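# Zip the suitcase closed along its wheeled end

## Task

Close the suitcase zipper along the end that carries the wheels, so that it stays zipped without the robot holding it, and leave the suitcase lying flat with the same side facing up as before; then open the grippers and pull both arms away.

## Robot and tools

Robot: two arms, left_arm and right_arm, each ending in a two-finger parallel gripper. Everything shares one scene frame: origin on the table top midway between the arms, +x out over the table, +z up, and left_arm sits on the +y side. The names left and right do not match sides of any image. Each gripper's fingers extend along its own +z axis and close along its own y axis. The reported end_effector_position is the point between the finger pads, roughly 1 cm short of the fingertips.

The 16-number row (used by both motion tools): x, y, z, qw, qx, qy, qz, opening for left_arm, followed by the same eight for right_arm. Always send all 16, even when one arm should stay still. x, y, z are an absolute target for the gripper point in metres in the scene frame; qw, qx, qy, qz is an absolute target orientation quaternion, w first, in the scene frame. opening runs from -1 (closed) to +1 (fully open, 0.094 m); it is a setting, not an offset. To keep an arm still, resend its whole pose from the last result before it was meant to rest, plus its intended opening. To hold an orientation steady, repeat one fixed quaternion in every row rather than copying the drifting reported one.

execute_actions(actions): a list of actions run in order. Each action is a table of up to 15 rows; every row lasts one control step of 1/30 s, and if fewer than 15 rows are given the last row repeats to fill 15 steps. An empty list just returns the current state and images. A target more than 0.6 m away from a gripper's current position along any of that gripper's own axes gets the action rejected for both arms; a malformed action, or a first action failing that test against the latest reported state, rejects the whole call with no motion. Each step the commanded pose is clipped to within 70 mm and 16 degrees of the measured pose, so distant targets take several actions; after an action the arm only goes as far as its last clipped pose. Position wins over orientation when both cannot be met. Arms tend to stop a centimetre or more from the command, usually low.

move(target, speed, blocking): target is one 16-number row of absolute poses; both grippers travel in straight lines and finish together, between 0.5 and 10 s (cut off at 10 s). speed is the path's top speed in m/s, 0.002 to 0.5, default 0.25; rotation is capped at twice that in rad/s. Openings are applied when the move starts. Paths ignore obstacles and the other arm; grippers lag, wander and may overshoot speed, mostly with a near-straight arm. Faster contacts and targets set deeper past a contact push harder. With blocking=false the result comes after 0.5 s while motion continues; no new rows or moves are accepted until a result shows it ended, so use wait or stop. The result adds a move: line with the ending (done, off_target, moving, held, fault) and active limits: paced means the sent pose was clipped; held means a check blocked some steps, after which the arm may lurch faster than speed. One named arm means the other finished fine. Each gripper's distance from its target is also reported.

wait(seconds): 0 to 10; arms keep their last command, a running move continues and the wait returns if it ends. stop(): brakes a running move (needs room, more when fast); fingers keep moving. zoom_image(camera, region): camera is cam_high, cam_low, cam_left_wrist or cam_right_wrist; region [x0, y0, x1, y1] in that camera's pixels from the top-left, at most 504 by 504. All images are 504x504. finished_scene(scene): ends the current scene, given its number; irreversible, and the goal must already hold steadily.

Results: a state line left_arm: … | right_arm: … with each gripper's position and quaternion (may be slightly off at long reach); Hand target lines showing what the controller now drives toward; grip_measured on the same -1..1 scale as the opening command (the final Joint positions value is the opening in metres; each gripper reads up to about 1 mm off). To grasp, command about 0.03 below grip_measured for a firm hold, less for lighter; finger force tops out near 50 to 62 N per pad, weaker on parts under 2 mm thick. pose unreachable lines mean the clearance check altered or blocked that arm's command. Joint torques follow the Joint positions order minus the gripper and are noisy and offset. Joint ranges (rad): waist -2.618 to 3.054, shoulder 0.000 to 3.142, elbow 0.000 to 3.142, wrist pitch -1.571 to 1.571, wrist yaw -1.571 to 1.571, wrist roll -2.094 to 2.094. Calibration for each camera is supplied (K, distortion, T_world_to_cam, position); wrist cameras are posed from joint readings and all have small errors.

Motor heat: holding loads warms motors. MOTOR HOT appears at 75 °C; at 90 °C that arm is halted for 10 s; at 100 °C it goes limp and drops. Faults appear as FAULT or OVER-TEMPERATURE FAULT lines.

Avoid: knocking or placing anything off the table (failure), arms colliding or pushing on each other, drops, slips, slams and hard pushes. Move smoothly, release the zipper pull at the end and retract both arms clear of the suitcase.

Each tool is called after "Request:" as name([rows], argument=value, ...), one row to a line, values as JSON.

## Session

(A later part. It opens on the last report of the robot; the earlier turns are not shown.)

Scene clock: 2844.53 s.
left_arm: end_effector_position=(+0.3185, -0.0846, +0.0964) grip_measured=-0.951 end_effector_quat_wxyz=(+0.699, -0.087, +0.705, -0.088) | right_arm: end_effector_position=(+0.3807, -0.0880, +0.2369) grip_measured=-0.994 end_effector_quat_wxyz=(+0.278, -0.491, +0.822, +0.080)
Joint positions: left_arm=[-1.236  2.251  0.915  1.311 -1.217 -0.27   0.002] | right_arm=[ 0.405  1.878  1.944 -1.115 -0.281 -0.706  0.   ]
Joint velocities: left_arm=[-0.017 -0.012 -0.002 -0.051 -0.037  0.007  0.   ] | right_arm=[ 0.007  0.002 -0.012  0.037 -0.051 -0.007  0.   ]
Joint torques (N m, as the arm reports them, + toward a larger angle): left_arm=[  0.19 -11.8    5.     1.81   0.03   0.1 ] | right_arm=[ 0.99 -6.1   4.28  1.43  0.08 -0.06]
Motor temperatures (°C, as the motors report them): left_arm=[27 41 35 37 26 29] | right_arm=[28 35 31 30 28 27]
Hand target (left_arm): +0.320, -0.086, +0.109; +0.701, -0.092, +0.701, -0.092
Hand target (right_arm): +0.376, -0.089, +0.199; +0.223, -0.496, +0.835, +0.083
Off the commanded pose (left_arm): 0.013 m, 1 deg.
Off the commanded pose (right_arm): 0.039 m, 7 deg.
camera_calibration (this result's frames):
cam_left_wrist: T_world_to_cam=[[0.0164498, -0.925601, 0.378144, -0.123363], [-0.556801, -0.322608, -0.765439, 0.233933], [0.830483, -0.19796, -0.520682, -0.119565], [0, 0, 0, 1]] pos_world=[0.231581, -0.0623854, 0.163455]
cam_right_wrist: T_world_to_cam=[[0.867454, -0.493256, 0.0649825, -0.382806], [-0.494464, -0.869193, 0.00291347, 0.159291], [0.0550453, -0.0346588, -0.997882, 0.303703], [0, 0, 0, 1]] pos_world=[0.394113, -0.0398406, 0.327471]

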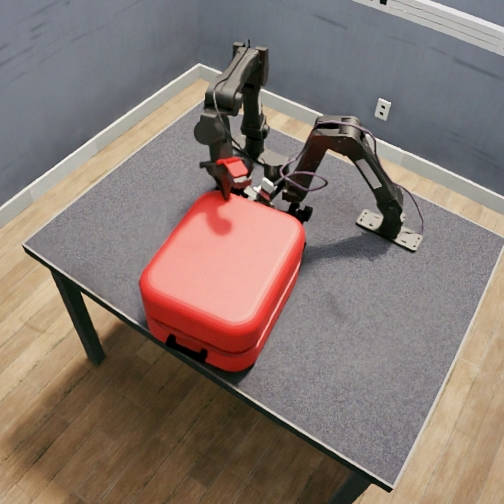

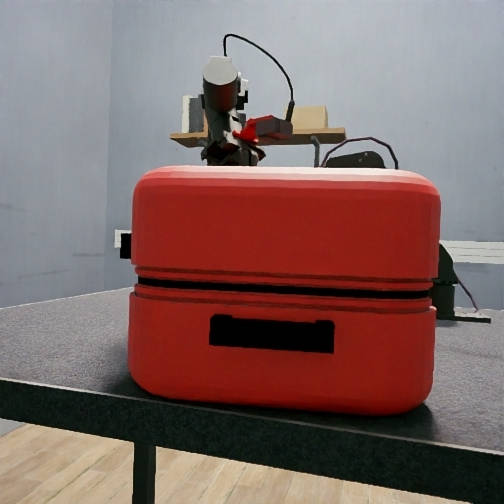

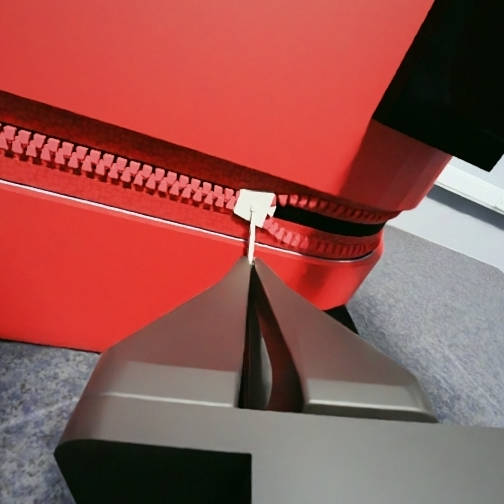

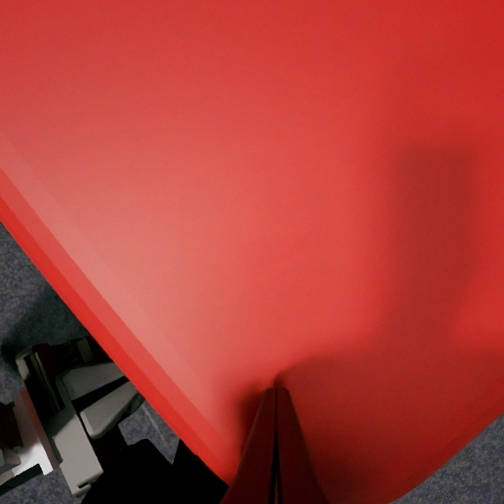

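Request:
execute_actions([
  [[0.320,-0.086,0.110,0.7011,-0.0923,0.7011,-0.0923,-0.95,0.377,-0.0884,0.198,0.2212,-0.4932,0.83,0.083,-1],[0.320,-0.086,0.110,0.7011,-0.0923,0.7011,-0.0923,-0.95,0.377,-0.0884,0.198,0.2212,-0.4932,0.83,0.083,-1],[0.320,-0.086,0.111,0.7011,-0.0923,0.7011,-0.0923,-0.95,0.377,-0.0884,0.198,0.2212,-0.4932,0.83,0.083,-1],[0.320,-0.086,0.111,0.7011,-0.0923,0.7011,-0.0923,-0.95,0.377,-0.0884,0.198,0.2212,-0.4932,0.83,0.083,-1],[0.320,-0.086,0.112,0.7011,-0.0923,0.7011,-0.0923,-0.95,0.377,-0.0884,0.198,0.2212,-0.4932,0.83,0.083,-1],[0.320,-0.086,0.112,0.7011,-0.0923,0.7011,-0.0923,-0.95,0.377,-0.0884,0.198,0.2212,-0.4932,0.83,0.083,-1],[0.320,-0.086,0.113,0.7011,-0.0923,0.7011,-0.0923,-0.95,0.377,-0.0884,0.198,0.2212,-0.4932,0.83,0.083,-1],[0.320,-0.086,0.113,0.7011,-0.0923,0.7011,-0.0923,-0.95,0.377,-0.0884,0.198,0.2212,-0.4932,0.83,0.083,-1],[0.320,-0.086,0.114,0.7011,-0.0923,0.7011,-0.0923,-0.95,0.377,-0.0884,0.198,0.2212,-0.4932,0.83,0.083,-1],[0.320,-0.086,0.114,0.7011,-0.0923,0.7011,-0.0923,-0.95,0.377,-0.0884,0.198,0.2212,-0.4932,0.83,0.083,-1],[0.320,-0.086,0.115,0.7011,-0.0923,0.7011,-0.0923,-0.95,0.377,-0.0884,0.198,0.2212,-0.4932,0.83,0.083,-1]],
  [[0.320,-0.086,0.115,0.7011,-0.0923,0.7011,-0.0923,-0.95,0.377,-0.0884,0.198,0.2212,-0.4932,0.83,0.083,-1]],
])

Request:
zoom_image(camera="cam_left_wrist", region=[180, 170, 320, 310])

Scene clock: 2855.57 s.
left_arm: end_effector_position=(+0.3185, -0.0847, +0.0971) grip_measured=-0.950 end_effector_quat_wxyz=(+0.697, -0.079, +0.709, -0.079) | right_arm: end_effector_position=(+0.3807, -0.0880, +0.2369) grip_measured=-0.994 end_effector_quat_wxyz=(+0.278, -0.491, +0.822, +0.080)
Joint positions: left_arm=[-1.236  2.237  0.915  1.272 -1.217 -0.27   0.002] | right_arm=[ 0.405  1.878  1.944 -1.115 -0.281 -0.706  0.   ]
Joint velocities: left_arm=[-0.002 -0.002 -0.012  0.051  0.022  0.022 -0.   ] | right_arm=[ 0.007 -0.022  0.002 -0.022  0.007  0.037  0.001]
Joint torques (N m, as the arm reports them, + toward a larger angle): left_arm=[  0.22 -12.32   4.95   1.96  -0.03   0.1 ] | right_arm=[ 0.99 -6.11  4.28  1.42  0.07 -0.06]
Motor temperatures (°C, as the motors report them): left_arm=[27 42 35 37 26 29] | right_arm=[28 34 31 30 28 27]
Hand target (left_arm): +0.320, -0.086, +0.115; +0.701, -0.092, +0.701, -0.092
Hand target (right_arm): +0.376, -0.089, +0.199; +0.223, -0.496, +0.835, +0.083
Off the commanded pose (left_arm): 0.018 m, 2 deg.
Off the commanded pose (right_arm): 0.039 m, 7 deg.
camera_calibration (this result's frames):
cam_left_wrist: T_world_to_cam=[[0.0196324, -0.934278, 0.356005, -0.123308], [-0.563449, -0.304483, -0.767995, 0.23832], [0.825918, -0.185513, -0.532395, -0.115634], [0, 0, 0, 1]] pos_world=[0.232206, -0.0640904, 0.165364]
cam_right_wrist: T_world_to_cam=[[0.867454, -0.493256, 0.0649825, -0.382806], [-0.494464, -0.869193, 0.00291347, 0.159291], [0.0550453, -0.0346588, -0.997882, 0.303703], [0, 0, 0, 1]] pos_world=[0.394113, -0.0398406, 0.327471]

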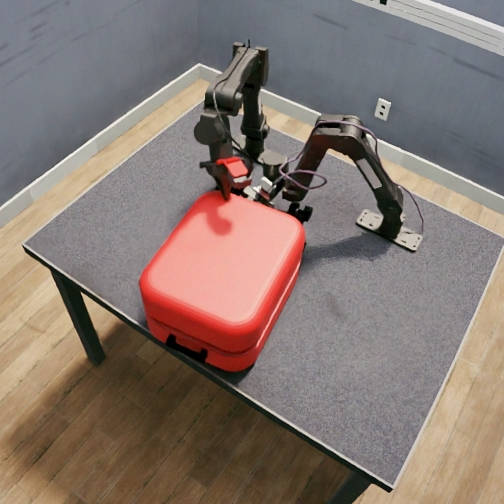

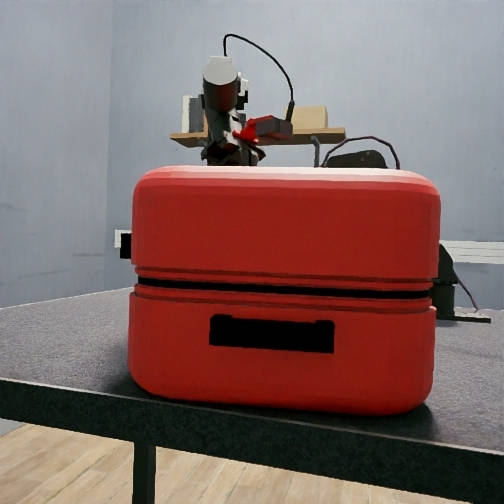

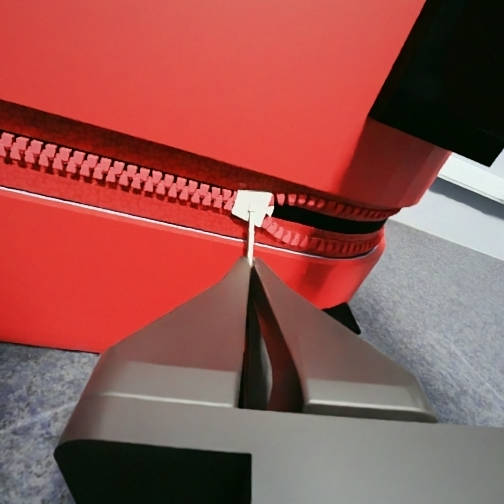

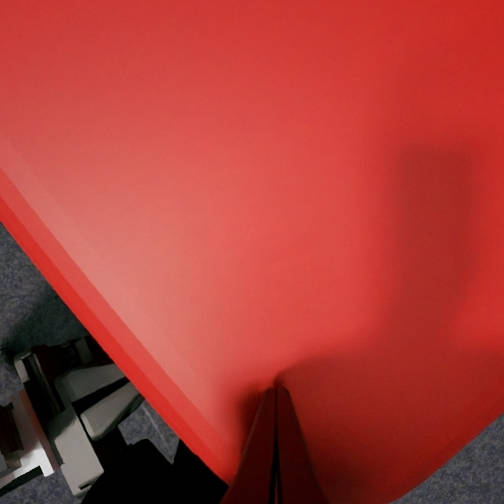

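Region (180, 170, 320, 310) of cam_left_wrist's 504x504 image, scaled by 3.600, with more detail than that image has.

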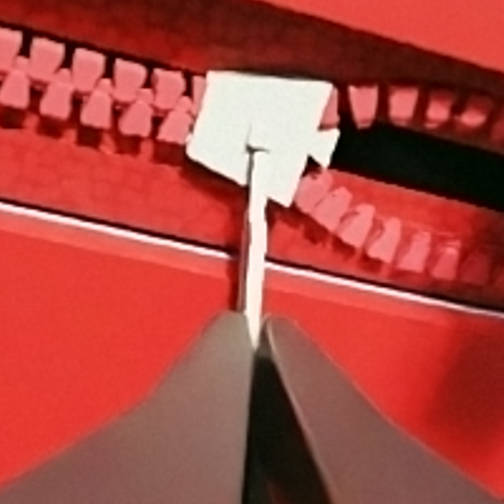

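Request:
execute_actions([
  [[0.320,-0.086,0.110,0.7011,-0.0923,0.7011,-0.0923,-1,0.375,-0.086,0.198,0.2212,-0.4932,0.83,0.088,-1]],
  [[0.319,-0.086,0.105,0.7011,-0.0923,0.7011,-0.0923,-1,0.373,-0.083,0.198,0.2212,-0.4932,0.83,0.094,-1]],
  [[0.319,-0.086,0.103,0.7011,-0.0923,0.7011,-0.0923,-1,0.371,-0.081,0.198,0.2212,-0.4932,0.83,0.099,-1]],
  [[0.318,-0.090,0.103,0.700,-0.086,0.702,-0.098,-1,0.370,-0.080,0.198,0.2212,-0.4932,0.83,0.102,-1],[0.318,-0.090,0.103,0.700,-0.086,0.702,-0.098,-1,0.370,-0.080,0.198,0.2212,-0.4932,0.83,0.102,-1],[0.317,-0.094,0.103,0.699,-0.080,0.7025,-0.104,-1,0.370,-0.080,0.198,0.2212,-0.4932,0.83,0.102,-1],[0.317,-0.094,0.103,0.699,-0.080,0.7025,-0.104,-1,0.370,-0.080,0.198,0.2212,-0.4932,0.83,0.102,-1],[0.316,-0.098,0.103,0.698,-0.074,0.703,-0.110,-1,0.370,-0.080,0.198,0.2212,-0.4932,0.83,0.102,-1],[0.316,-0.098,0.103,0.698,-0.074,0.703,-0.110,-1,0.370,-0.080,0.198,0.2212,-0.4932,0.83,0.102,-1],[0.315,-0.102,0.103,0.6974,-0.0678,0.7038,-0.1167,-1,0.369,-0.078,0.198,0.2212,-0.4932,0.83,0.105,-1],[0.315,-0.102,0.103,0.6974,-0.0678,0.7038,-0.1167,-1,0.369,-0.078,0.198,0.2212,-0.4932,0.83,0.105,-1],[0.314,-0.106,0.103,0.6963,-0.0617,0.7043,-0.1228,-1,0.369,-0.078,0.198,0.2212,-0.4932,0.83,0.105,-1],[0.314,-0.106,0.103,0.6963,-0.0617,0.7043,-0.1228,-1,0.369,-0.078,0.198,0.2212,-0.4932,0.83,0.105,-1],[0.313,-0.110,0.103,0.6952,-0.0555,0.7049,-0.1289,-1,0.369,-0.078,0.198,0.2212,-0.4932,0.83,0.105,-1],[0.313,-0.110,0.103,0.6952,-0.0555,0.7049,-0.1289,-1,0.369,-0.078,0.198,0.2212,-0.4932,0.83,0.105,-1],[0.3125,-0.115,0.103,0.694,-0.0494,0.7054,-0.135,-1,0.369,-0.078,0.198,0.2212,-0.4932,0.83,0.105,-1],[0.3125,-0.115,0.103,0.694,-0.0494,0.7054,-0.135,-1,0.369,-0.078,0.198,0.2212,-0.4932,0.83,0.105,-1],[0.3117,-0.1192,0.103,0.6929,-0.0432,0.7058,-0.141,-1,0.369,-0.078,0.198,0.2212,-0.4932,0.83,0.105,-1]],
  [[0.3117,-0.1192,0.103,0.6929,-0.0432,0.7058,-0.141,-1,0.369,-0.078,0.198,0.2212,-0.4932,0.83,0.105,-1]],
])

Request:
zoom_image(camera="cam_left_wrist", region=[160, 160, 340, 310])

Scene clock: 2879.73 s.
left_arm: end_effector_position=(+0.3181, -0.0887, +0.0973) grip_measured=-0.973 end_effector_quat_wxyz=(+0.696, -0.073, +0.709, -0.087) | right_arm: end_effector_position=(+0.3806, -0.0875, +0.2370) grip_measured=-0.994 end_effector_quat_wxyz=(+0.278, -0.489, +0.823, +0.081)
Joint positions: left_arm=[-1.237  2.237  0.915  1.275 -1.197 -0.27   0.001] | right_arm=[ 0.406  1.878  1.944 -1.114 -0.28  -0.701  0.   ]
Joint velocities: left_arm=[ 0.012 -0.007 -0.007 -0.022  0.022 -0.037  0.   ] | right_arm=[ 0.007  0.012 -0.017 -0.007 -0.007 -0.066  0.001]
Joint torques (N m, as the arm reports them, + toward a larger angle): left_arm=[-1.94 -9.23  6.61  2.19  0.82  0.09] | right_arm=[ 2.08 -6.84  3.13  1.43 -0.25  0.11]
Motor temperatures (°C, as the motors report them): left_arm=[27 43 35 37 26 29] | right_arm=[28 34 31 30 28 27]
Hand target (left_arm): +0.309, -0.117, +0.104; +0.693, -0.044, +0.706, -0.140
Hand target (right_arm): +0.368, -0.079, +0.199; +0.222, -0.495, +0.834, +0.104
Off the commanded pose (left_arm): 0.032 m, 7 deg.
Off the commanded pose (right_arm): 0.042 m, 7 deg.
camera_calibration (this result's frames):
cam_left_wrist: T_world_to_cam=[[-0.000298252, -0.933469, 0.358659, -0.120922], [-0.569837, -0.294572, -0.767146, 0.239841], [0.821758, -0.204606, -0.531837, -0.116326], [0, 0, 0, 1]] pos_world=[0.232226, -0.0660268, 0.165497]
cam_right_wrist: T_world_to_cam=[[0.865774, -0.496498, 0.0626471, -0.381498], [-0.497602, -0.867402, 0.00236344, 0.161182], [0.0531668, -0.0332196, -0.998033, 0.30462], [0, 0, 0, 1]] pos_world=[0.3943, -0.0394845, 0.327539]

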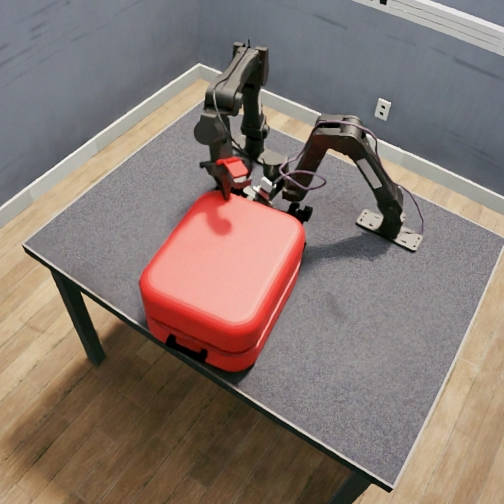

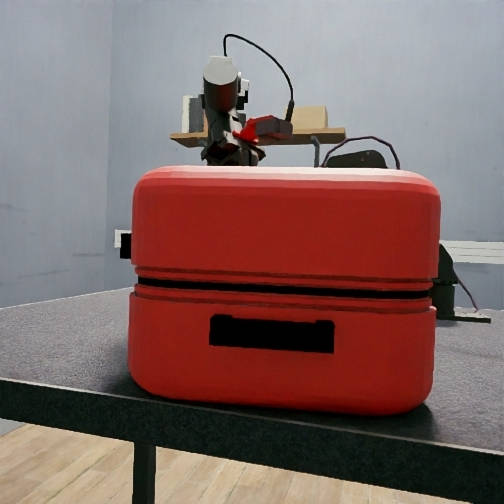

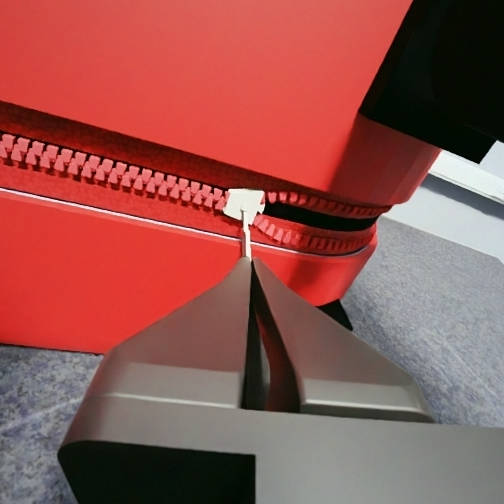

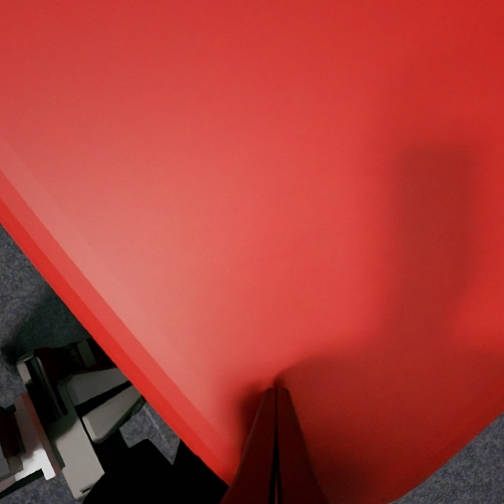

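Region (160, 160, 340, 310) of cam_left_wrist's 504x504 image, scaled by 2.800, with more detail than that image has.

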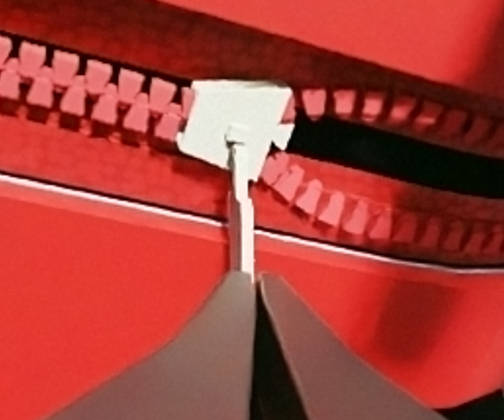

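Request:
execute_actions([
  [[0.3113,-0.1215,0.103,0.6920,-0.0391,0.7060,-0.145,-1,0.369,-0.078,0.198,0.2212,-0.4932,0.83,0.105,-1],[0.3113,-0.1215,0.103,0.6920,-0.0391,0.7060,-0.145,-1,0.369,-0.078,0.198,0.2212,-0.4932,0.83,0.105,-1],[0.311,-0.1235,0.103,0.6911,-0.035,0.7062,-0.149,-1,0.369,-0.078,0.198,0.2212,-0.4932,0.83,0.105,-1],[0.311,-0.1235,0.103,0.6911,-0.035,0.7062,-0.149,-1,0.369,-0.078,0.198,0.2212,-0.4932,0.83,0.105,-1],[0.311,-0.1255,0.103,0.6903,-0.0309,0.7064,-0.153,-1,0.369,-0.078,0.198,0.2212,-0.4932,0.83,0.105,-1],[0.311,-0.1255,0.103,0.6903,-0.0309,0.7064,-0.153,-1,0.369,-0.078,0.198,0.2212,-0.4932,0.83,0.105,-1],[0.311,-0.1275,0.103,0.6894,-0.0267,0.7066,-0.157,-1,0.369,-0.078,0.198,0.2212,-0.4932,0.83,0.105,-1],[0.311,-0.1275,0.103,0.6894,-0.0267,0.7066,-0.157,-1,0.369,-0.078,0.198,0.2212,-0.4932,0.83,0.105,-1],[0.311,-0.1295,0.103,0.6885,-0.0226,0.7068,-0.161,-1,0.369,-0.078,0.198,0.2212,-0.4932,0.83,0.105,-1],[0.311,-0.1295,0.103,0.6885,-0.0226,0.7068,-0.161,-1,0.369,-0.078,0.198,0.2212,-0.4932,0.83,0.105,-1],[0.311,-0.1312,0.103,0.6876,-0.0185,0.7069,-0.1651,-1,0.369,-0.078,0.198,0.2212,-0.4932,0.83,0.105,-1]],
  [[0.311,-0.1312,0.103,0.6876,-0.0185,0.7069,-0.1651,-1,0.369,-0.078,0.198,0.2212,-0.4932,0.83,0.105,-1]],
])

Request:
zoom_image(camera="cam_left_wrist", region=[160, 160, 340, 310])

Scene clock: 2896.07 s.
left_arm: end_effector_position=(+0.3180, -0.0910, +0.0980) grip_measured=-0.973 end_effector_quat_wxyz=(+0.695, -0.070, +0.709, -0.094) | right_arm: end_effector_position=(+0.3806, -0.0875, +0.2370) grip_measured=-0.994 end_effector_quat_wxyz=(+0.278, -0.489, +0.823, +0.081)
Joint positions: left_arm=[-1.237  2.237  0.915  1.281 -1.185 -0.27   0.001] | right_arm=[ 0.406  1.878  1.944 -1.114 -0.28  -0.7    0.   ]
Joint velocities: left_arm=[ 0.002 -0.002 -0.007 -0.007  0.037  0.022  0.   ] | right_arm=[ 0.007 -0.007  0.002 -0.022  0.007  0.022 -0.001]
Joint torques (N m, as the arm reports them, + toward a larger angle): left_arm=[-2.12 -9.55  6.03  2.15  1.33  0.05] | right_arm=[ 2.08 -6.86  3.15  1.44 -0.25  0.11]
Motor temperatures (°C, as the motors report them): left_arm=[27 42 35 38 26 29] | right_arm=[28 35 30 30 28 27]
Hand target (left_arm): +0.307, -0.128, +0.105; +0.688, -0.020, +0.707, -0.163
Hand target (right_arm): +0.368, -0.079, +0.199; +0.222, -0.495, +0.834, +0.104
Off the commanded pose (left_arm): 0.041 m, 10 deg.
Off the commanded pose (right_arm): 0.042 m, 7 deg.
camera_calibration (this result's frames):
cam_left_wrist: T_world_to_cam=[[-0.0125472, -0.931378, 0.363838, -0.119713], [-0.572415, -0.291656, -0.766341, 0.240675], [0.819868, -0.217882, -0.529475, -0.117218], [0, 0, 0, 1]] pos_world=[0.232367, -0.0668434, 0.165931]
cam_right_wrist: T_world_to_cam=[[0.865626, -0.496782, 0.0624419, -0.381418], [-0.497878, -0.867244, 0.00231547, 0.161311], [0.0530021, -0.0330928, -0.998046, 0.304696], [0, 0, 0, 1]] pos_world=[0.394329, -0.0395019, 0.327544]

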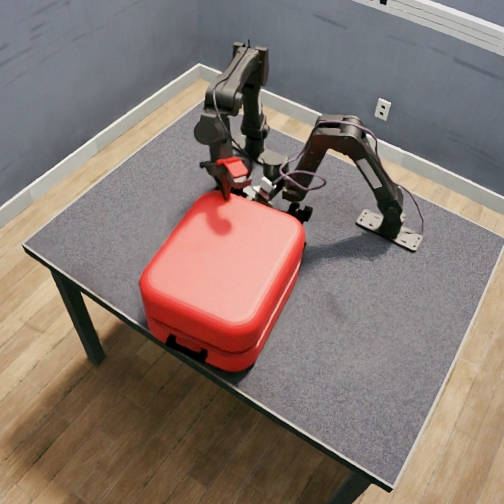

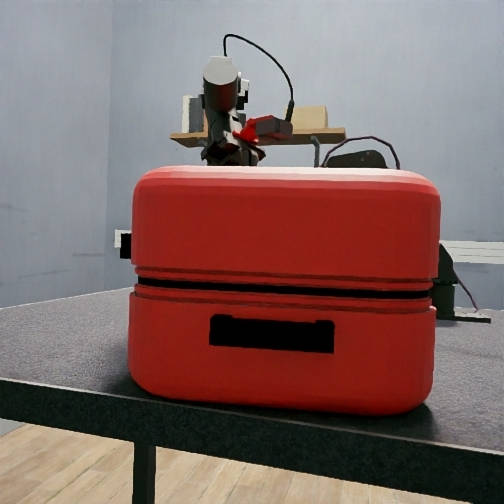

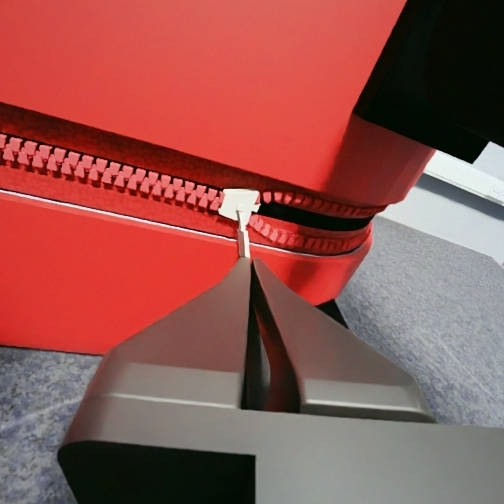

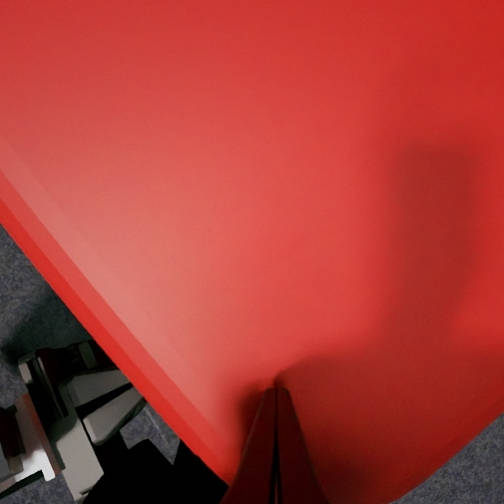

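Region (160, 160, 340, 310) of cam_left_wrist's 504x504 image, scaled by 2.800, with more detail than that image has.

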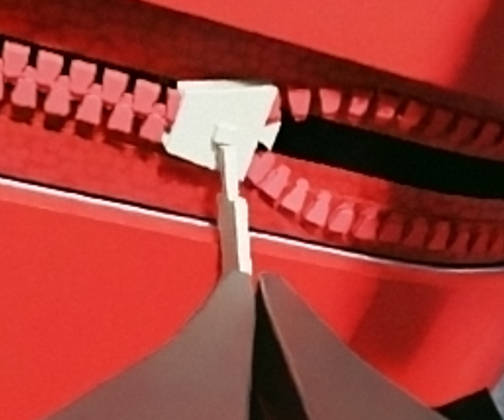

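Request:
execute_actions([
  [[0.312,-0.122,0.104,0.6920,-0.0391,0.7060,-0.145,-1,0.371,-0.081,0.198,0.2212,-0.4932,0.83,0.099,-1],[0.312,-0.122,0.104,0.6920,-0.0391,0.7060,-0.145,-1,0.371,-0.081,0.198,0.2212,-0.4932,0.83,0.099,-1],[0.313,-0.113,0.105,0.6952,-0.0555,0.7049,-0.1289,-1,0.372,-0.082,0.198,0.2212,-0.4932,0.83,0.096,-1],[0.313,-0.113,0.105,0.6952,-0.0555,0.7049,-0.1289,-1,0.372,-0.082,0.198,0.2212,-0.4932,0.83,0.096,-1],[0.315,-0.104,0.106,0.6974,-0.0678,0.7038,-0.1167,-1,0.373,-0.083,0.198,0.2212,-0.4932,0.83,0.093,-1],[0.315,-0.104,0.106,0.6974,-0.0678,0.7038,-0.1167,-1,0.373,-0.083,0.198,0.2212,-0.4932,0.83,0.093,-1],[0.317,-0.096,0.107,0.699,-0.080,0.7025,-0.104,-1,0.374,-0.085,0.198,0.2212,-0.4932,0.83,0.090,-1],[0.317,-0.096,0.107,0.699,-0.080,0.7025,-0.104,-1,0.374,-0.085,0.198,0.2212,-0.4932,0.83,0.090,-1],[0.319,-0.089,0.108,0.7011,-0.0923,0.7011,-0.0923,-1,0.375,-0.086,0.198,0.2212,-0.4932,0.83,0.087,-1]],
  [[0.319,-0.090,0.109,0.697,-0.115,0.697,-0.115,-1,0.375,-0.086,0.198,0.2212,-0.4932,0.83,0.087,-1],[0.319,-0.090,0.109,0.697,-0.115,0.697,-0.115,-1,0.375,-0.086,0.198,0.2212,-0.4932,0.83,0.087,-1],[0.319,-0.090,0.110,0.697,-0.115,0.697,-0.115,-1,0.375,-0.086,0.198,0.2212,-0.4932,0.83,0.087,-1],[0.319,-0.091,0.110,0.693,-0.138,0.693,-0.138,-1,0.375,-0.086,0.198,0.2212,-0.4932,0.83,0.087,-1],[0.319,-0.091,0.111,0.693,-0.138,0.693,-0.138,-1,0.375,-0.086,0.198,0.2212,-0.4932,0.83,0.087,-1],[0.319,-0.091,0.111,0.693,-0.138,0.693,-0.138,-1,0.375,-0.086,0.198,0.2212,-0.4932,0.83,0.087,-1],[0.319,-0.092,0.112,0.688,-0.161,0.688,-0.161,-1,0.375,-0.086,0.198,0.2212,-0.4932,0.83,0.087,-1],[0.319,-0.092,0.112,0.688,-0.161,0.688,-0.161,-1,0.375,-0.086,0.198,0.2212,-0.4932,0.83,0.087,-1],[0.319,-0.092,0.113,0.688,-0.161,0.688,-0.161,-1,0.375,-0.086,0.198,0.2212,-0.4932,0.83,0.087,-1],[0.319,-0.093,0.113,0.683,-0.183,0.683,-0.183,-1,0.375,-0.086,0.198,0.2212,-0.4932,0.83,0.087,-1],[0.319,-0.093,0.114,0.683,-0.183,0.683,-0.183,-1,0.375,-0.086,0.198,0.2212,-0.4932,0.83,0.087,-1],[0.319,-0.093,0.114,0.683,-0.183,0.683,-0.183,-1,0.375,-0.086,0.198,0.2212,-0.4932,0.83,0.087,-1],[0.319,-0.094,0.115,0.676,-0.205,0.676,-0.205,-1,0.375,-0.086,0.198,0.2212,-0.4932,0.83,0.087,-1]],
  [[0.319,-0.095,0.116,0.669,-0.227,0.669,-0.227,-1,0.375,-0.086,0.198,0.2212,-0.4932,0.83,0.087,-1],[0.319,-0.095,0.116,0.669,-0.227,0.669,-0.227,-1,0.375,-0.086,0.198,0.2212,-0.4932,0.83,0.087,-1],[0.319,-0.095,0.117,0.669,-0.227,0.669,-0.227,-1,0.375,-0.086,0.198,0.2212,-0.4932,0.83,0.087,-1],[0.319,-0.096,0.117,0.661,-0.249,0.661,-0.249,-1,0.375,-0.086,0.198,0.2212,-0.4932,0.83,0.087,-1],[0.319,-0.096,0.118,0.661,-0.249,0.661,-0.249,-1,0.375,-0.086,0.198,0.2212,-0.4932,0.83,0.087,-1],[0.319,-0.096,0.118,0.661,-0.249,0.661,-0.249,-1,0.375,-0.086,0.198,0.2212,-0.4932,0.83,0.087,-1],[0.319,-0.097,0.119,0.6533,-0.2706,0.6533,-0.2706,-1,0.375,-0.086,0.198,0.2212,-0.4932,0.83,0.087,-1]],
  [[0.319,-0.097,0.119,0.6533,-0.2706,0.6533,-0.2706,-1,0.375,-0.086,0.198,0.2212,-0.4932,0.83,0.087,-1]],
])

Scene clock: 2943.63 s.
left_arm: end_effector_position=(+0.3184, -0.0934, +0.1018) grip_measured=-0.973 end_effector_quat_wxyz=(+0.653, -0.254, +0.664, -0.261) | right_arm: end_effector_position=(+0.3807, -0.0878, +0.2369) grip_measured=-0.994 end_effector_quat_wxyz=(+0.277, -0.489, +0.823, +0.080)
Joint positions: left_arm=[-1.242  2.238  0.942  1.262 -1.211 -0.778  0.001] | right_arm=[ 0.406  1.878  1.944 -1.114 -0.278 -0.701  0.   ]
Joint velocities: left_arm=[ 0.007 -0.007 -0.002  0.007 -0.125  0.007  0.   ] | right_arm=[ 0.012 -0.012  0.012 -0.007  0.037 -0.066 -0.001]
Joint torques (N m, as the arm reports them, + toward a larger angle): left_arm=[ -0.34 -11.92   6.74   1.68  -0.2    0.01] | right_arm=[ 1.24 -6.33  3.94  1.43  0.   -0.06]
Motor temperatures (°C, as the motors report them): left_arm=[27 41 35 38 28 29] | right_arm=[28 35 30 30 28 27]
Hand target (left_arm): +0.319, -0.097, +0.119; +0.654, -0.270, +0.653, -0.271
Hand target (right_arm): +0.374, -0.086, +0.199; +0.223, -0.496, +0.835, +0.087
Off the commanded pose (left_arm): 0.018 m, 3 deg.
Off the commanded pose (right_arm): 0.039 m, 7 deg.
camera_calibration (this result's frames):
cam_left_wrist: T_world_to_cam=[[0.0152194, -0.632634, 0.774301, -0.14611], [-0.565274, -0.644207, -0.515231, 0.182402], [0.824763, -0.429851, -0.367416, -0.153838], [0, 0, 0, 1]] pos_world=[0.232211, -0.0410577, 0.15059]
cam_right_wrist: T_world_to_cam=[[0.865318, -0.497082, 0.0642972, -0.382084], [-0.498319, -0.866985, 0.00376719, 0.160932], [0.0538721, -0.0353004, -0.997924, 0.304024], [0, 0, 0, 1]] pos_world=[0.394441, -0.0396696, 0.327354]

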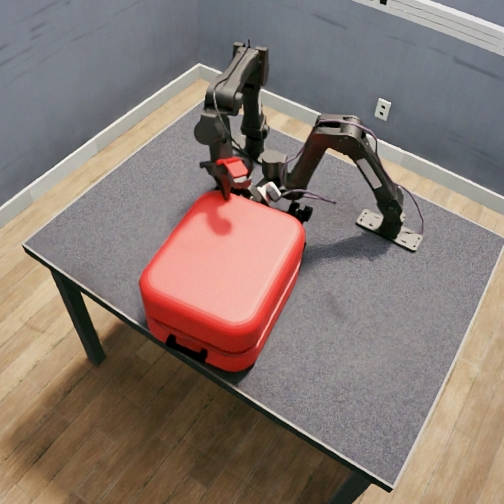

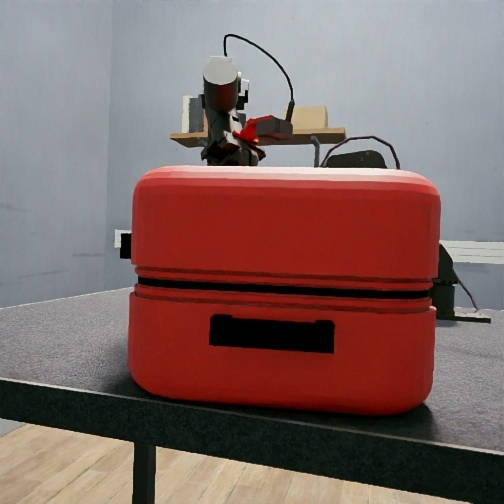

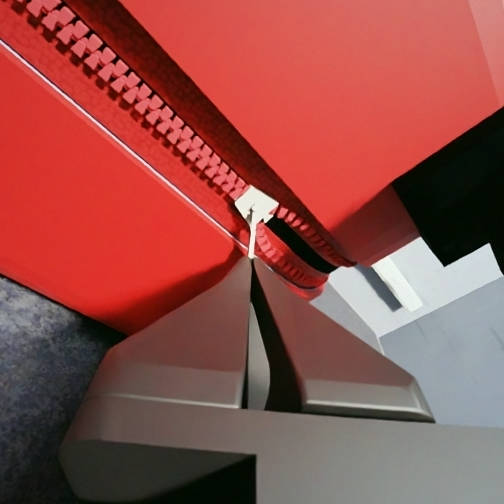

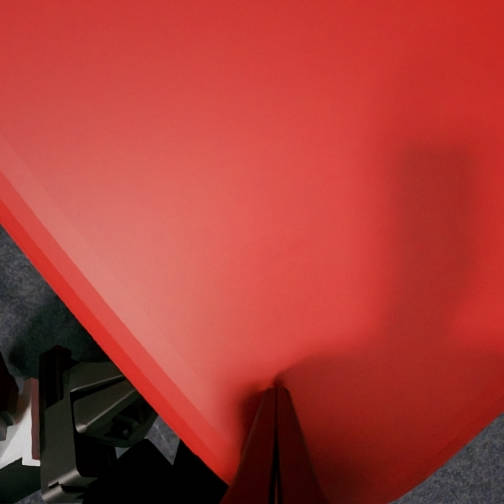

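Request:
execute_actions([
  [[0.319,-0.098,0.120,0.644,-0.291,0.644,-0.291,-1,0.375,-0.086,0.198,0.2212,-0.4932,0.83,0.087,-1],[0.319,-0.098,0.120,0.644,-0.291,0.644,-0.291,-1,0.375,-0.086,0.198,0.2212,-0.4932,0.83,0.087,-1],[0.319,-0.098,0.120,0.644,-0.291,0.644,-0.291,-1,0.375,-0.086,0.198,0.2212,-0.4932,0.83,0.087,-1],[0.319,-0.098,0.121,0.634,-0.312,0.634,-0.312,-1,0.375,-0.086,0.198,0.2212,-0.4932,0.83,0.087,-1],[0.319,-0.098,0.121,0.634,-0.312,0.634,-0.312,-1,0.375,-0.086,0.198,0.2212,-0.4932,0.83,0.087,-1],[0.319,-0.099,0.121,0.634,-0.312,0.634,-0.312,-1,0.375,-0.086,0.198,0.2212,-0.4932,0.83,0.087,-1],[0.319,-0.099,0.122,0.6236,-0.333,0.6236,-0.333,-1,0.375,-0.086,0.198,0.2212,-0.4932,0.83,0.087,-1],[0.319,-0.099,0.122,0.6236,-0.333,0.6236,-0.333,-1,0.375,-0.086,0.198,0.2212,-0.4932,0.83,0.087,-1],[0.319,-0.099,0.122,0.6236,-0.333,0.6236,-0.333,-1,0.375,-0.086,0.198,0.2212,-0.4932,0.83,0.087,-1],[0.319,-0.100,0.123,0.6124,-0.3536,0.6124,-0.3536,-1,0.375,-0.086,0.198,0.2212,-0.4932,0.83,0.087,-1],[0.319,-0.100,0.123,0.6124,-0.3536,0.6124,-0.3536,-1,0.375,-0.086,0.198,0.2212,-0.4932,0.83,0.087,-1],[0.319,-0.100,0.124,0.6124,-0.3536,0.6124,-0.3536,-1,0.375,-0.086,0.198,0.2212,-0.4932,0.83,0.087,-1],[0.319,-0.100,0.124,0.600,-0.373,0.600,-0.373,-1,0.375,-0.086,0.198,0.2212,-0.4932,0.83,0.087,-1]],
  [[0.319,-0.101,0.125,0.588,-0.393,0.588,-0.393,-1,0.375,-0.086,0.198,0.2212,-0.4932,0.83,0.087,-1],[0.319,-0.101,0.125,0.588,-0.393,0.588,-0.393,-1,0.375,-0.086,0.198,0.2212,-0.4932,0.83,0.087,-1],[0.319,-0.101,0.126,0.588,-0.393,0.588,-0.393,-1,0.375,-0.086,0.198,0.2212,-0.4932,0.83,0.087,-1],[0.319,-0.101,0.126,0.575,-0.412,0.575,-0.412,-1,0.375,-0.086,0.198,0.2212,-0.4932,0.83,0.087,-1],[0.319,-0.101,0.127,0.575,-0.412,0.575,-0.412,-1,0.375,-0.086,0.198,0.2212,-0.4932,0.83,0.087,-1],[0.319,-0.102,0.127,0.575,-0.412,0.575,-0.412,-1,0.375,-0.086,0.198,0.2212,-0.4932,0.83,0.087,-1],[0.319,-0.102,0.128,0.561,-0.4305,0.561,-0.4305,-1,0.375,-0.086,0.198,0.2212,-0.4932,0.83,0.087,-1]],
  [[0.319,-0.102,0.128,0.561,-0.4305,0.561,-0.4305,-1,0.375,-0.086,0.198,0.2212,-0.4932,0.83,0.087,-1]],
])

Scene clock: 2963.20 s.
left_arm: end_effector_position=(+0.3188, -0.0991, +0.1120) grip_measured=-0.973 end_effector_quat_wxyz=(+0.561, -0.418, +0.575, -0.424) | right_arm: end_effector_position=(+0.3807, -0.0878, +0.2369) grip_measured=-0.994 end_effector_quat_wxyz=(+0.277, -0.489, +0.823, +0.080)
Joint positions: left_arm=[-1.245  2.215  0.964  1.222 -1.211 -1.304  0.001] | right_arm=[ 0.406  1.878  1.944 -1.114 -0.278 -0.701  0.   ]
Joint velocities: left_arm=[ 0.012 -0.022  0.002 -0.066  0.007 -0.051  0.001] | right_arm=[ 0.007 -0.002  0.007 -0.037 -0.095 -0.081 -0.001]
Joint torques (N m, as the arm reports them, + toward a larger angle): left_arm=[ -0.27 -11.8    6.95   1.72  -0.21  -0.01] | right_arm=[ 1.24 -6.33  3.95  1.44 -0.01 -0.06]
Motor temperatures (°C, as the motors report them): left_arm=[27 43 35 37 27 29] | right_arm=[28 34 30 30 28 27]
Hand target (left_arm): +0.319, -0.102, +0.128; +0.561, -0.430, +0.561, -0.431
Hand target (right_arm): +0.374, -0.086, +0.199; +0.223, -0.496, +0.835, +0.087
Off the commanded pose (left_arm): 0.016 m, 2 deg.
Off the commanded pose (right_arm): 0.039 m, 7 deg.
camera_calibration (this result's frames):
cam_left_wrist: T_world_to_cam=[[0.0225372, -0.154504, 0.987735, -0.136395], [-0.565283, -0.816859, -0.114877, 0.122275], [0.824589, -0.555761, -0.105748, -0.194647], [0, 0, 0, 1]] pos_world=[0.232698, -0.0293696, 0.128185]
cam_right_wrist: T_world_to_cam=[[0.865318, -0.497082, 0.0642972, -0.382084], [-0.498319, -0.866985, 0.00376719, 0.160932], [0.0538721, -0.0353004, -0.997924, 0.304024], [0, 0, 0, 1]] pos_world=[0.394441, -0.0396696, 0.327354]

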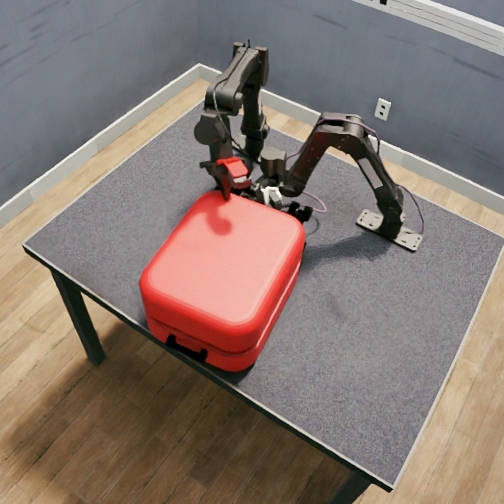

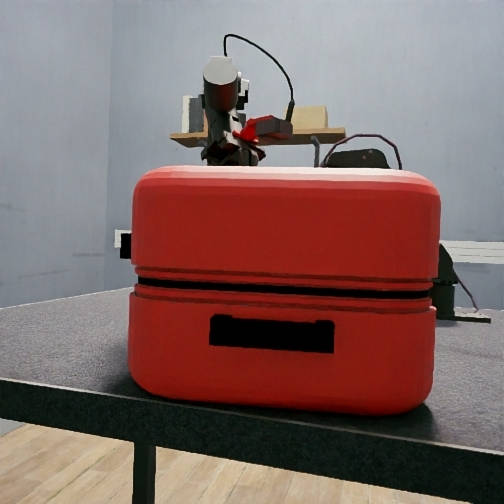

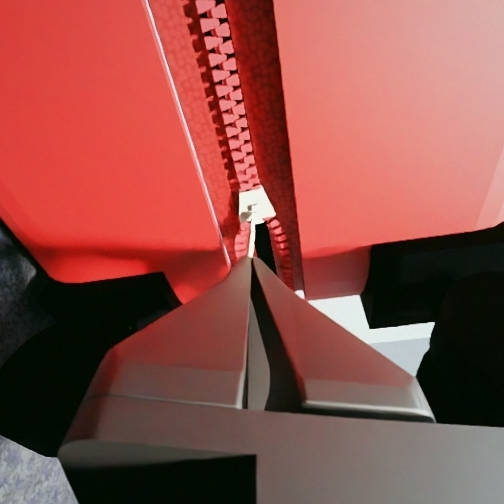

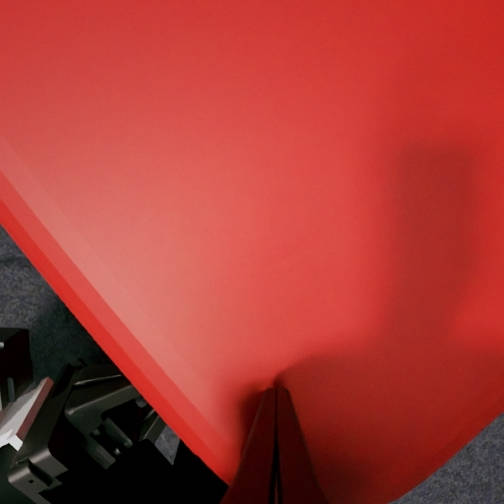

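Request:
execute_actions([
  [[0.319,-0.102,0.128,0.551,-0.443,0.551,-0.443,-1,0.374,-0.085,0.198,0.2212,-0.4932,0.83,0.090,-1],[0.319,-0.102,0.129,0.551,-0.443,0.551,-0.443,-1,0.374,-0.085,0.198,0.2212,-0.4932,0.83,0.090,-1],[0.319,-0.102,0.129,0.551,-0.443,0.551,-0.443,-1,0.374,-0.085,0.198,0.2212,-0.4932,0.83,0.090,-1],[0.319,-0.102,0.129,0.541,-0.455,0.541,-0.455,-1,0.373,-0.083,0.198,0.2212,-0.4932,0.83,0.094,-1],[0.319,-0.102,0.130,0.541,-0.455,0.541,-0.455,-1,0.373,-0.083,0.198,0.2212,-0.4932,0.83,0.094,-1],[0.319,-0.102,0.130,0.541,-0.455,0.541,-0.455,-1,0.373,-0.083,0.198,0.2212,-0.4932,0.83,0.094,-1],[0.319,-0.102,0.130,0.531,-0.467,0.531,-0.467,-1,0.371,-0.081,0.198,0.2212,-0.4932,0.83,0.099,-1],[0.319,-0.102,0.131,0.531,-0.467,0.531,-0.467,-1,0.371,-0.081,0.198,0.2212,-0.4932,0.83,0.099,-1],[0.319,-0.102,0.131,0.531,-0.467,0.531,-0.467,-1,0.371,-0.081,0.198,0.2212,-0.4932,0.83,0.099,-1],[0.319,-0.102,0.131,0.5213,-0.4777,0.5213,-0.4777,-1,0.369,-0.078,0.198,0.2212,-0.4932,0.83,0.105,-1]],
  [[0.319,-0.102,0.131,0.5213,-0.4777,0.5213,-0.4777,-1,0.369,-0.078,0.198,0.2212,-0.4932,0.83,0.105,-1]],
])

Request:
zoom_image(camera="cam_left_wrist", region=[190, 150, 320, 290])

Scene clock: 2974.73 s.
left_arm: end_effector_position=(+0.3184, -0.0995, +0.1153) grip_measured=-0.973 end_effector_quat_wxyz=(+0.522, -0.467, +0.535, -0.473) | right_arm: end_effector_position=(+0.3806, -0.0874, +0.2369) grip_measured=-0.994 end_effector_quat_wxyz=(+0.277, -0.489, +0.823, +0.080)
Joint positions: left_arm=[-1.246  2.205  0.964  1.214 -1.211 -1.479  0.001] | right_arm=[ 0.407  1.878  1.944 -1.114 -0.278 -0.7    0.   ]
Joint velocities: left_arm=[ 0.007 -0.002 -0.002  0.022 -0.037 -0.081 -0.   ] | right_arm=[-0.012  0.002 -0.002 -0.007 -0.007  0.095  0.001]
Joint torques (N m, as the arm reports them, + toward a larger angle): left_arm=[ -0.22 -11.59   7.13   1.69  -0.22   0.01] | right_arm=[ 2.02 -6.83  3.15  1.44 -0.27  0.11]
Motor temperatures (°C, as the motors report them): left_arm=[27 44 36 37 27 29] | right_arm=[28 34 30 30 28 27]
Hand target (left_arm): +0.319, -0.102, +0.131; +0.521, -0.477, +0.521, -0.478
Hand target (right_arm): +0.368, -0.079, +0.199; +0.222, -0.495, +0.834, +0.104
Off the commanded pose (left_arm): 0.016 m, 2 deg.
Off the commanded pose (right_arm): 0.042 m, 7 deg.
camera_calibration (this result's frames):
cam_left_wrist: T_world_to_cam=[[0.0248404, 0.0224077, 0.99944, -0.124258], [-0.565196, -0.824315, 0.0325289, 0.104301], [0.824582, -0.565688, -0.00781158, -0.206479], [0, 0, 0, 1]] pos_world=[0.232296, -0.0280412, 0.119183]
cam_right_wrist: T_world_to_cam=[[0.865502, -0.496846, 0.0636466, -0.381644], [-0.498043, -0.867146, 0.00344459, 0.161139], [0.0534794, -0.03468, -0.997967, 0.304277], [0, 0, 0, 1]] pos_world=[0.394295, -0.0393353, 0.327393]

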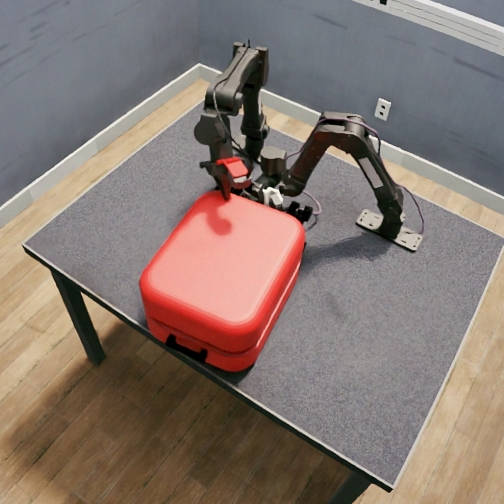

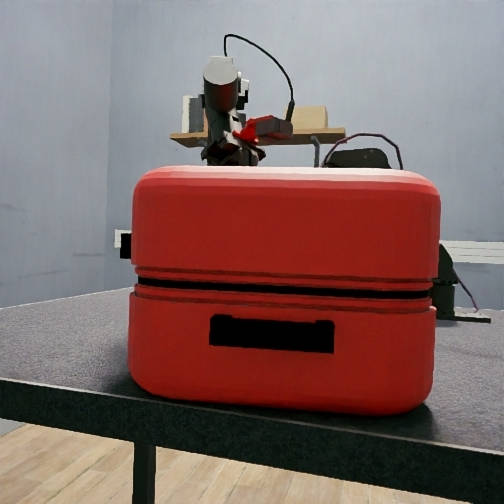

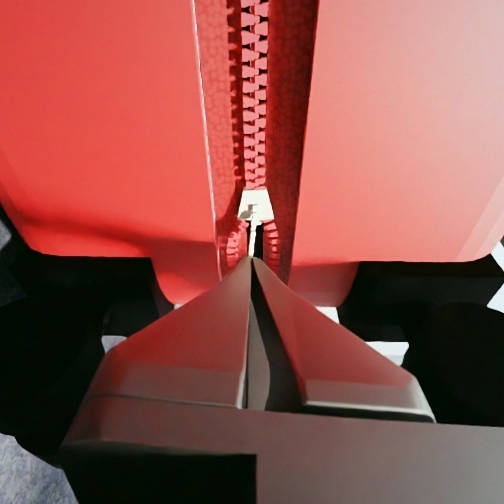

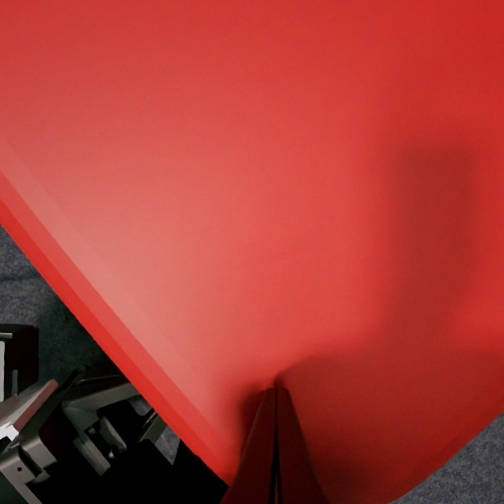

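Region (190, 150, 320, 290) of cam_left_wrist's 504x504 image, scaled by 3.600, with more detail than that image has; it fills the left 468 columns of this view, and the rest is white.

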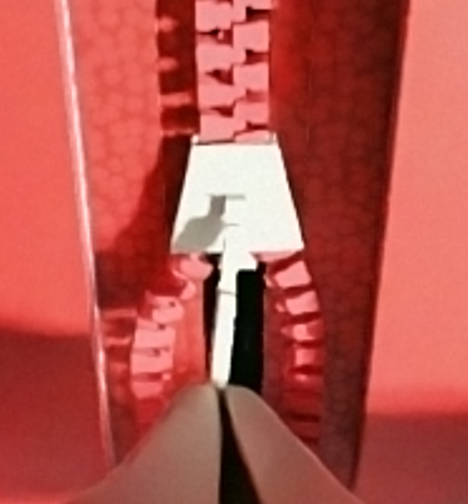

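Request:
execute_actions([
  [[0.318,-0.106,0.129,0.517,-0.473,0.5255,-0.482,-1,0.369,-0.078,0.198,0.2212,-0.4932,0.83,0.105,-1],[0.318,-0.106,0.129,0.517,-0.473,0.5255,-0.482,-1,0.369,-0.078,0.198,0.2212,-0.4932,0.83,0.105,-1],[0.317,-0.110,0.128,0.513,-0.4685,0.5295,-0.4866,-1,0.369,-0.078,0.198,0.2212,-0.4932,0.83,0.105,-1],[0.317,-0.110,0.128,0.513,-0.4685,0.5295,-0.4866,-1,0.369,-0.078,0.198,0.2212,-0.4932,0.83,0.105,-1],[0.316,-0.114,0.127,0.5085,-0.464,0.5336,-0.491,-1,0.369,-0.078,0.198,0.2212,-0.4932,0.83,0.105,-1],[0.316,-0.114,0.127,0.5085,-0.464,0.5336,-0.491,-1,0.369,-0.078,0.198,0.2212,-0.4932,0.83,0.105,-1],[0.3155,-0.119,0.126,0.5043,-0.459,0.5377,-0.4956,-1,0.369,-0.078,0.198,0.2212,-0.4932,0.83,0.105,-1],[0.3155,-0.119,0.126,0.5043,-0.459,0.5377,-0.4956,-1,0.369,-0.078,0.198,0.2212,-0.4932,0.83,0.105,-1],[0.3147,-0.123,0.125,0.5,-0.4545,0.5417,-0.5,-1,0.369,-0.078,0.198,0.2212,-0.4932,0.83,0.105,-1],[0.3147,-0.123,0.125,0.5,-0.4545,0.5417,-0.5,-1,0.369,-0.078,0.198,0.2212,-0.4932,0.83,0.105,-1],[0.3143,-0.126,0.124,0.4956,-0.4497,0.5456,-0.5043,-1,0.369,-0.078,0.198,0.2212,-0.4932,0.83,0.105,-1],[0.3143,-0.126,0.124,0.4956,-0.4497,0.5456,-0.5043,-1,0.369,-0.078,0.198,0.2212,-0.4932,0.83,0.105,-1],[0.314,-0.129,0.124,0.4911,-0.4449,0.5495,-0.5086,-1,0.369,-0.078,0.198,0.2212,-0.4932,0.83,0.105,-1],[0.3136,-0.132,0.124,0.4867,-0.4401,0.5534,-0.5129,-1,0.369,-0.078,0.198,0.2212,-0.4932,0.83,0.105,-1],[0.3133,-0.135,0.124,0.4822,-0.4353,0.5572,-0.5171,-1,0.369,-0.078,0.198,0.2212,-0.4932,0.83,0.105,-1]],
  [[0.3133,-0.135,0.124,0.4822,-0.4353,0.5572,-0.5171,-1,0.369,-0.078,0.198,0.2212,-0.4932,0.83,0.105,-1]],
])

Request:
zoom_image(camera="cam_left_wrist", region=[190, 150, 320, 290])

Scene clock: 2997.77 s.
left_arm: end_effector_position=(+0.3187, -0.1026, +0.1167) grip_measured=-0.973 end_effector_quat_wxyz=(+0.517, -0.466, +0.536, -0.478) | right_arm: end_effector_position=(+0.3806, -0.0874, +0.2369) grip_measured=-0.994 end_effector_quat_wxyz=(+0.277, -0.489, +0.823, +0.080)
Joint positions: left_arm=[-1.247  2.205  0.97   1.212 -1.201 -1.483  0.001] | right_arm=[ 0.407  1.878  1.944 -1.114 -0.278 -0.7    0.   ]
Joint velocities: left_arm=[ 0.007 -0.002 -0.007  0.007 -0.051  0.051 -0.   ] | right_arm=[ 0.022 -0.032 -0.002  0.007 -0.051  0.007 -0.   ]
Joint torques (N m, as the arm reports them, + toward a larger angle): left_arm=[ -1.56 -10.22   7.24   1.88   0.97   0.03] | right_arm=[ 2.01 -6.85  3.16  1.44 -0.27  0.11]
Motor temperatures (°C, as the motors report them): left_arm=[27 44 36 36 27 29] | right_arm=[28 35 30 30 29 27]
Hand target (left_arm): +0.311, -0.133, +0.125; +0.483, -0.436, +0.556, -0.517
Hand target (right_arm): +0.368, -0.079, +0.199; +0.222, -0.495, +0.834, +0.104
Off the commanded pose (left_arm): 0.034 m, 7 deg.
Off the commanded pose (right_arm): 0.042 m, 7 deg.
camera_calibration (this result's frames):
cam_left_wrist: T_world_to_cam=[[0.0240432, 0.0303839, 0.999249, -0.124454], [-0.57366, -0.818179, 0.0386812, 0.104441], [0.81874, -0.57416, -0.00224163, -0.208099], [0, 0, 0, 1]] pos_world=[0.233285, -0.0302496, 0.119854]
cam_right_wrist: T_world_to_cam=[[0.865502, -0.496846, 0.0636466, -0.381644], [-0.498043, -0.867146, 0.00344459, 0.161139], [0.0534794, -0.03468, -0.997967, 0.304277], [0, 0, 0, 1]] pos_world=[0.394295, -0.0393353, 0.327393]

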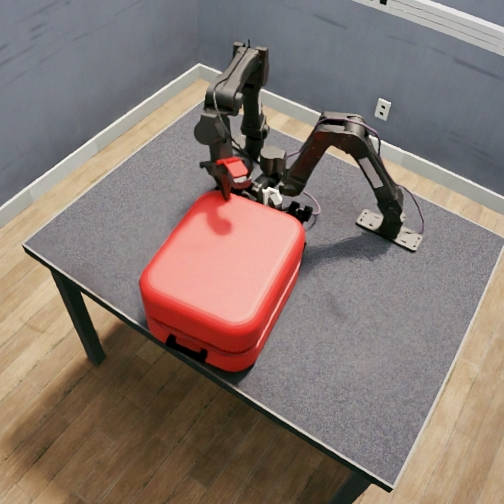

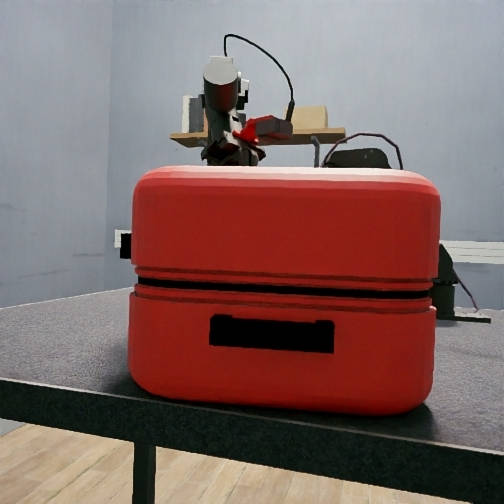

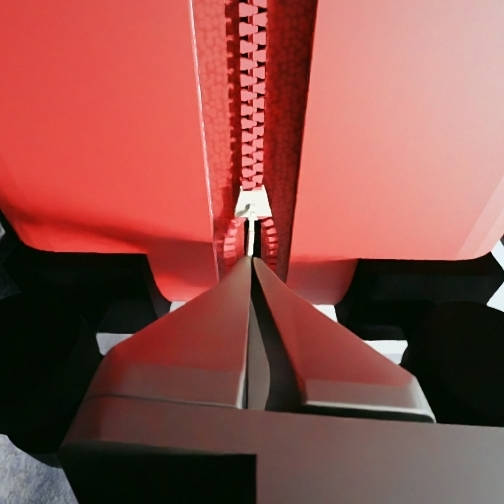

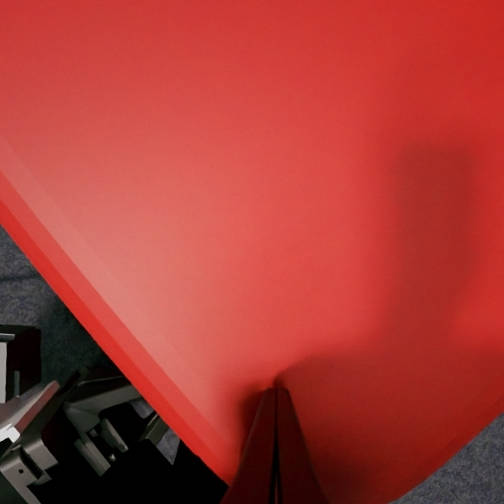

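Region (190, 150, 320, 290) of cam_left_wrist's 504x504 image, scaled by 3.600, with more detail than that image has; it fills the left 468 columns of this view, and the rest is white.

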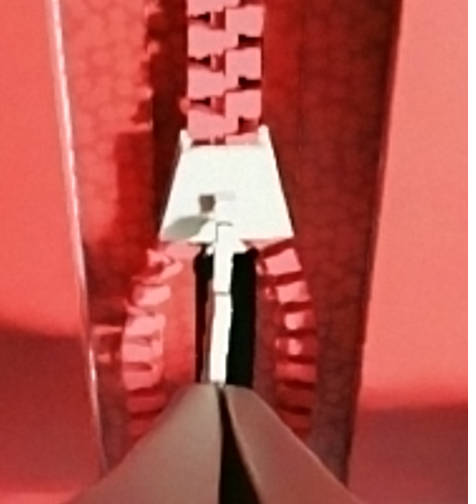

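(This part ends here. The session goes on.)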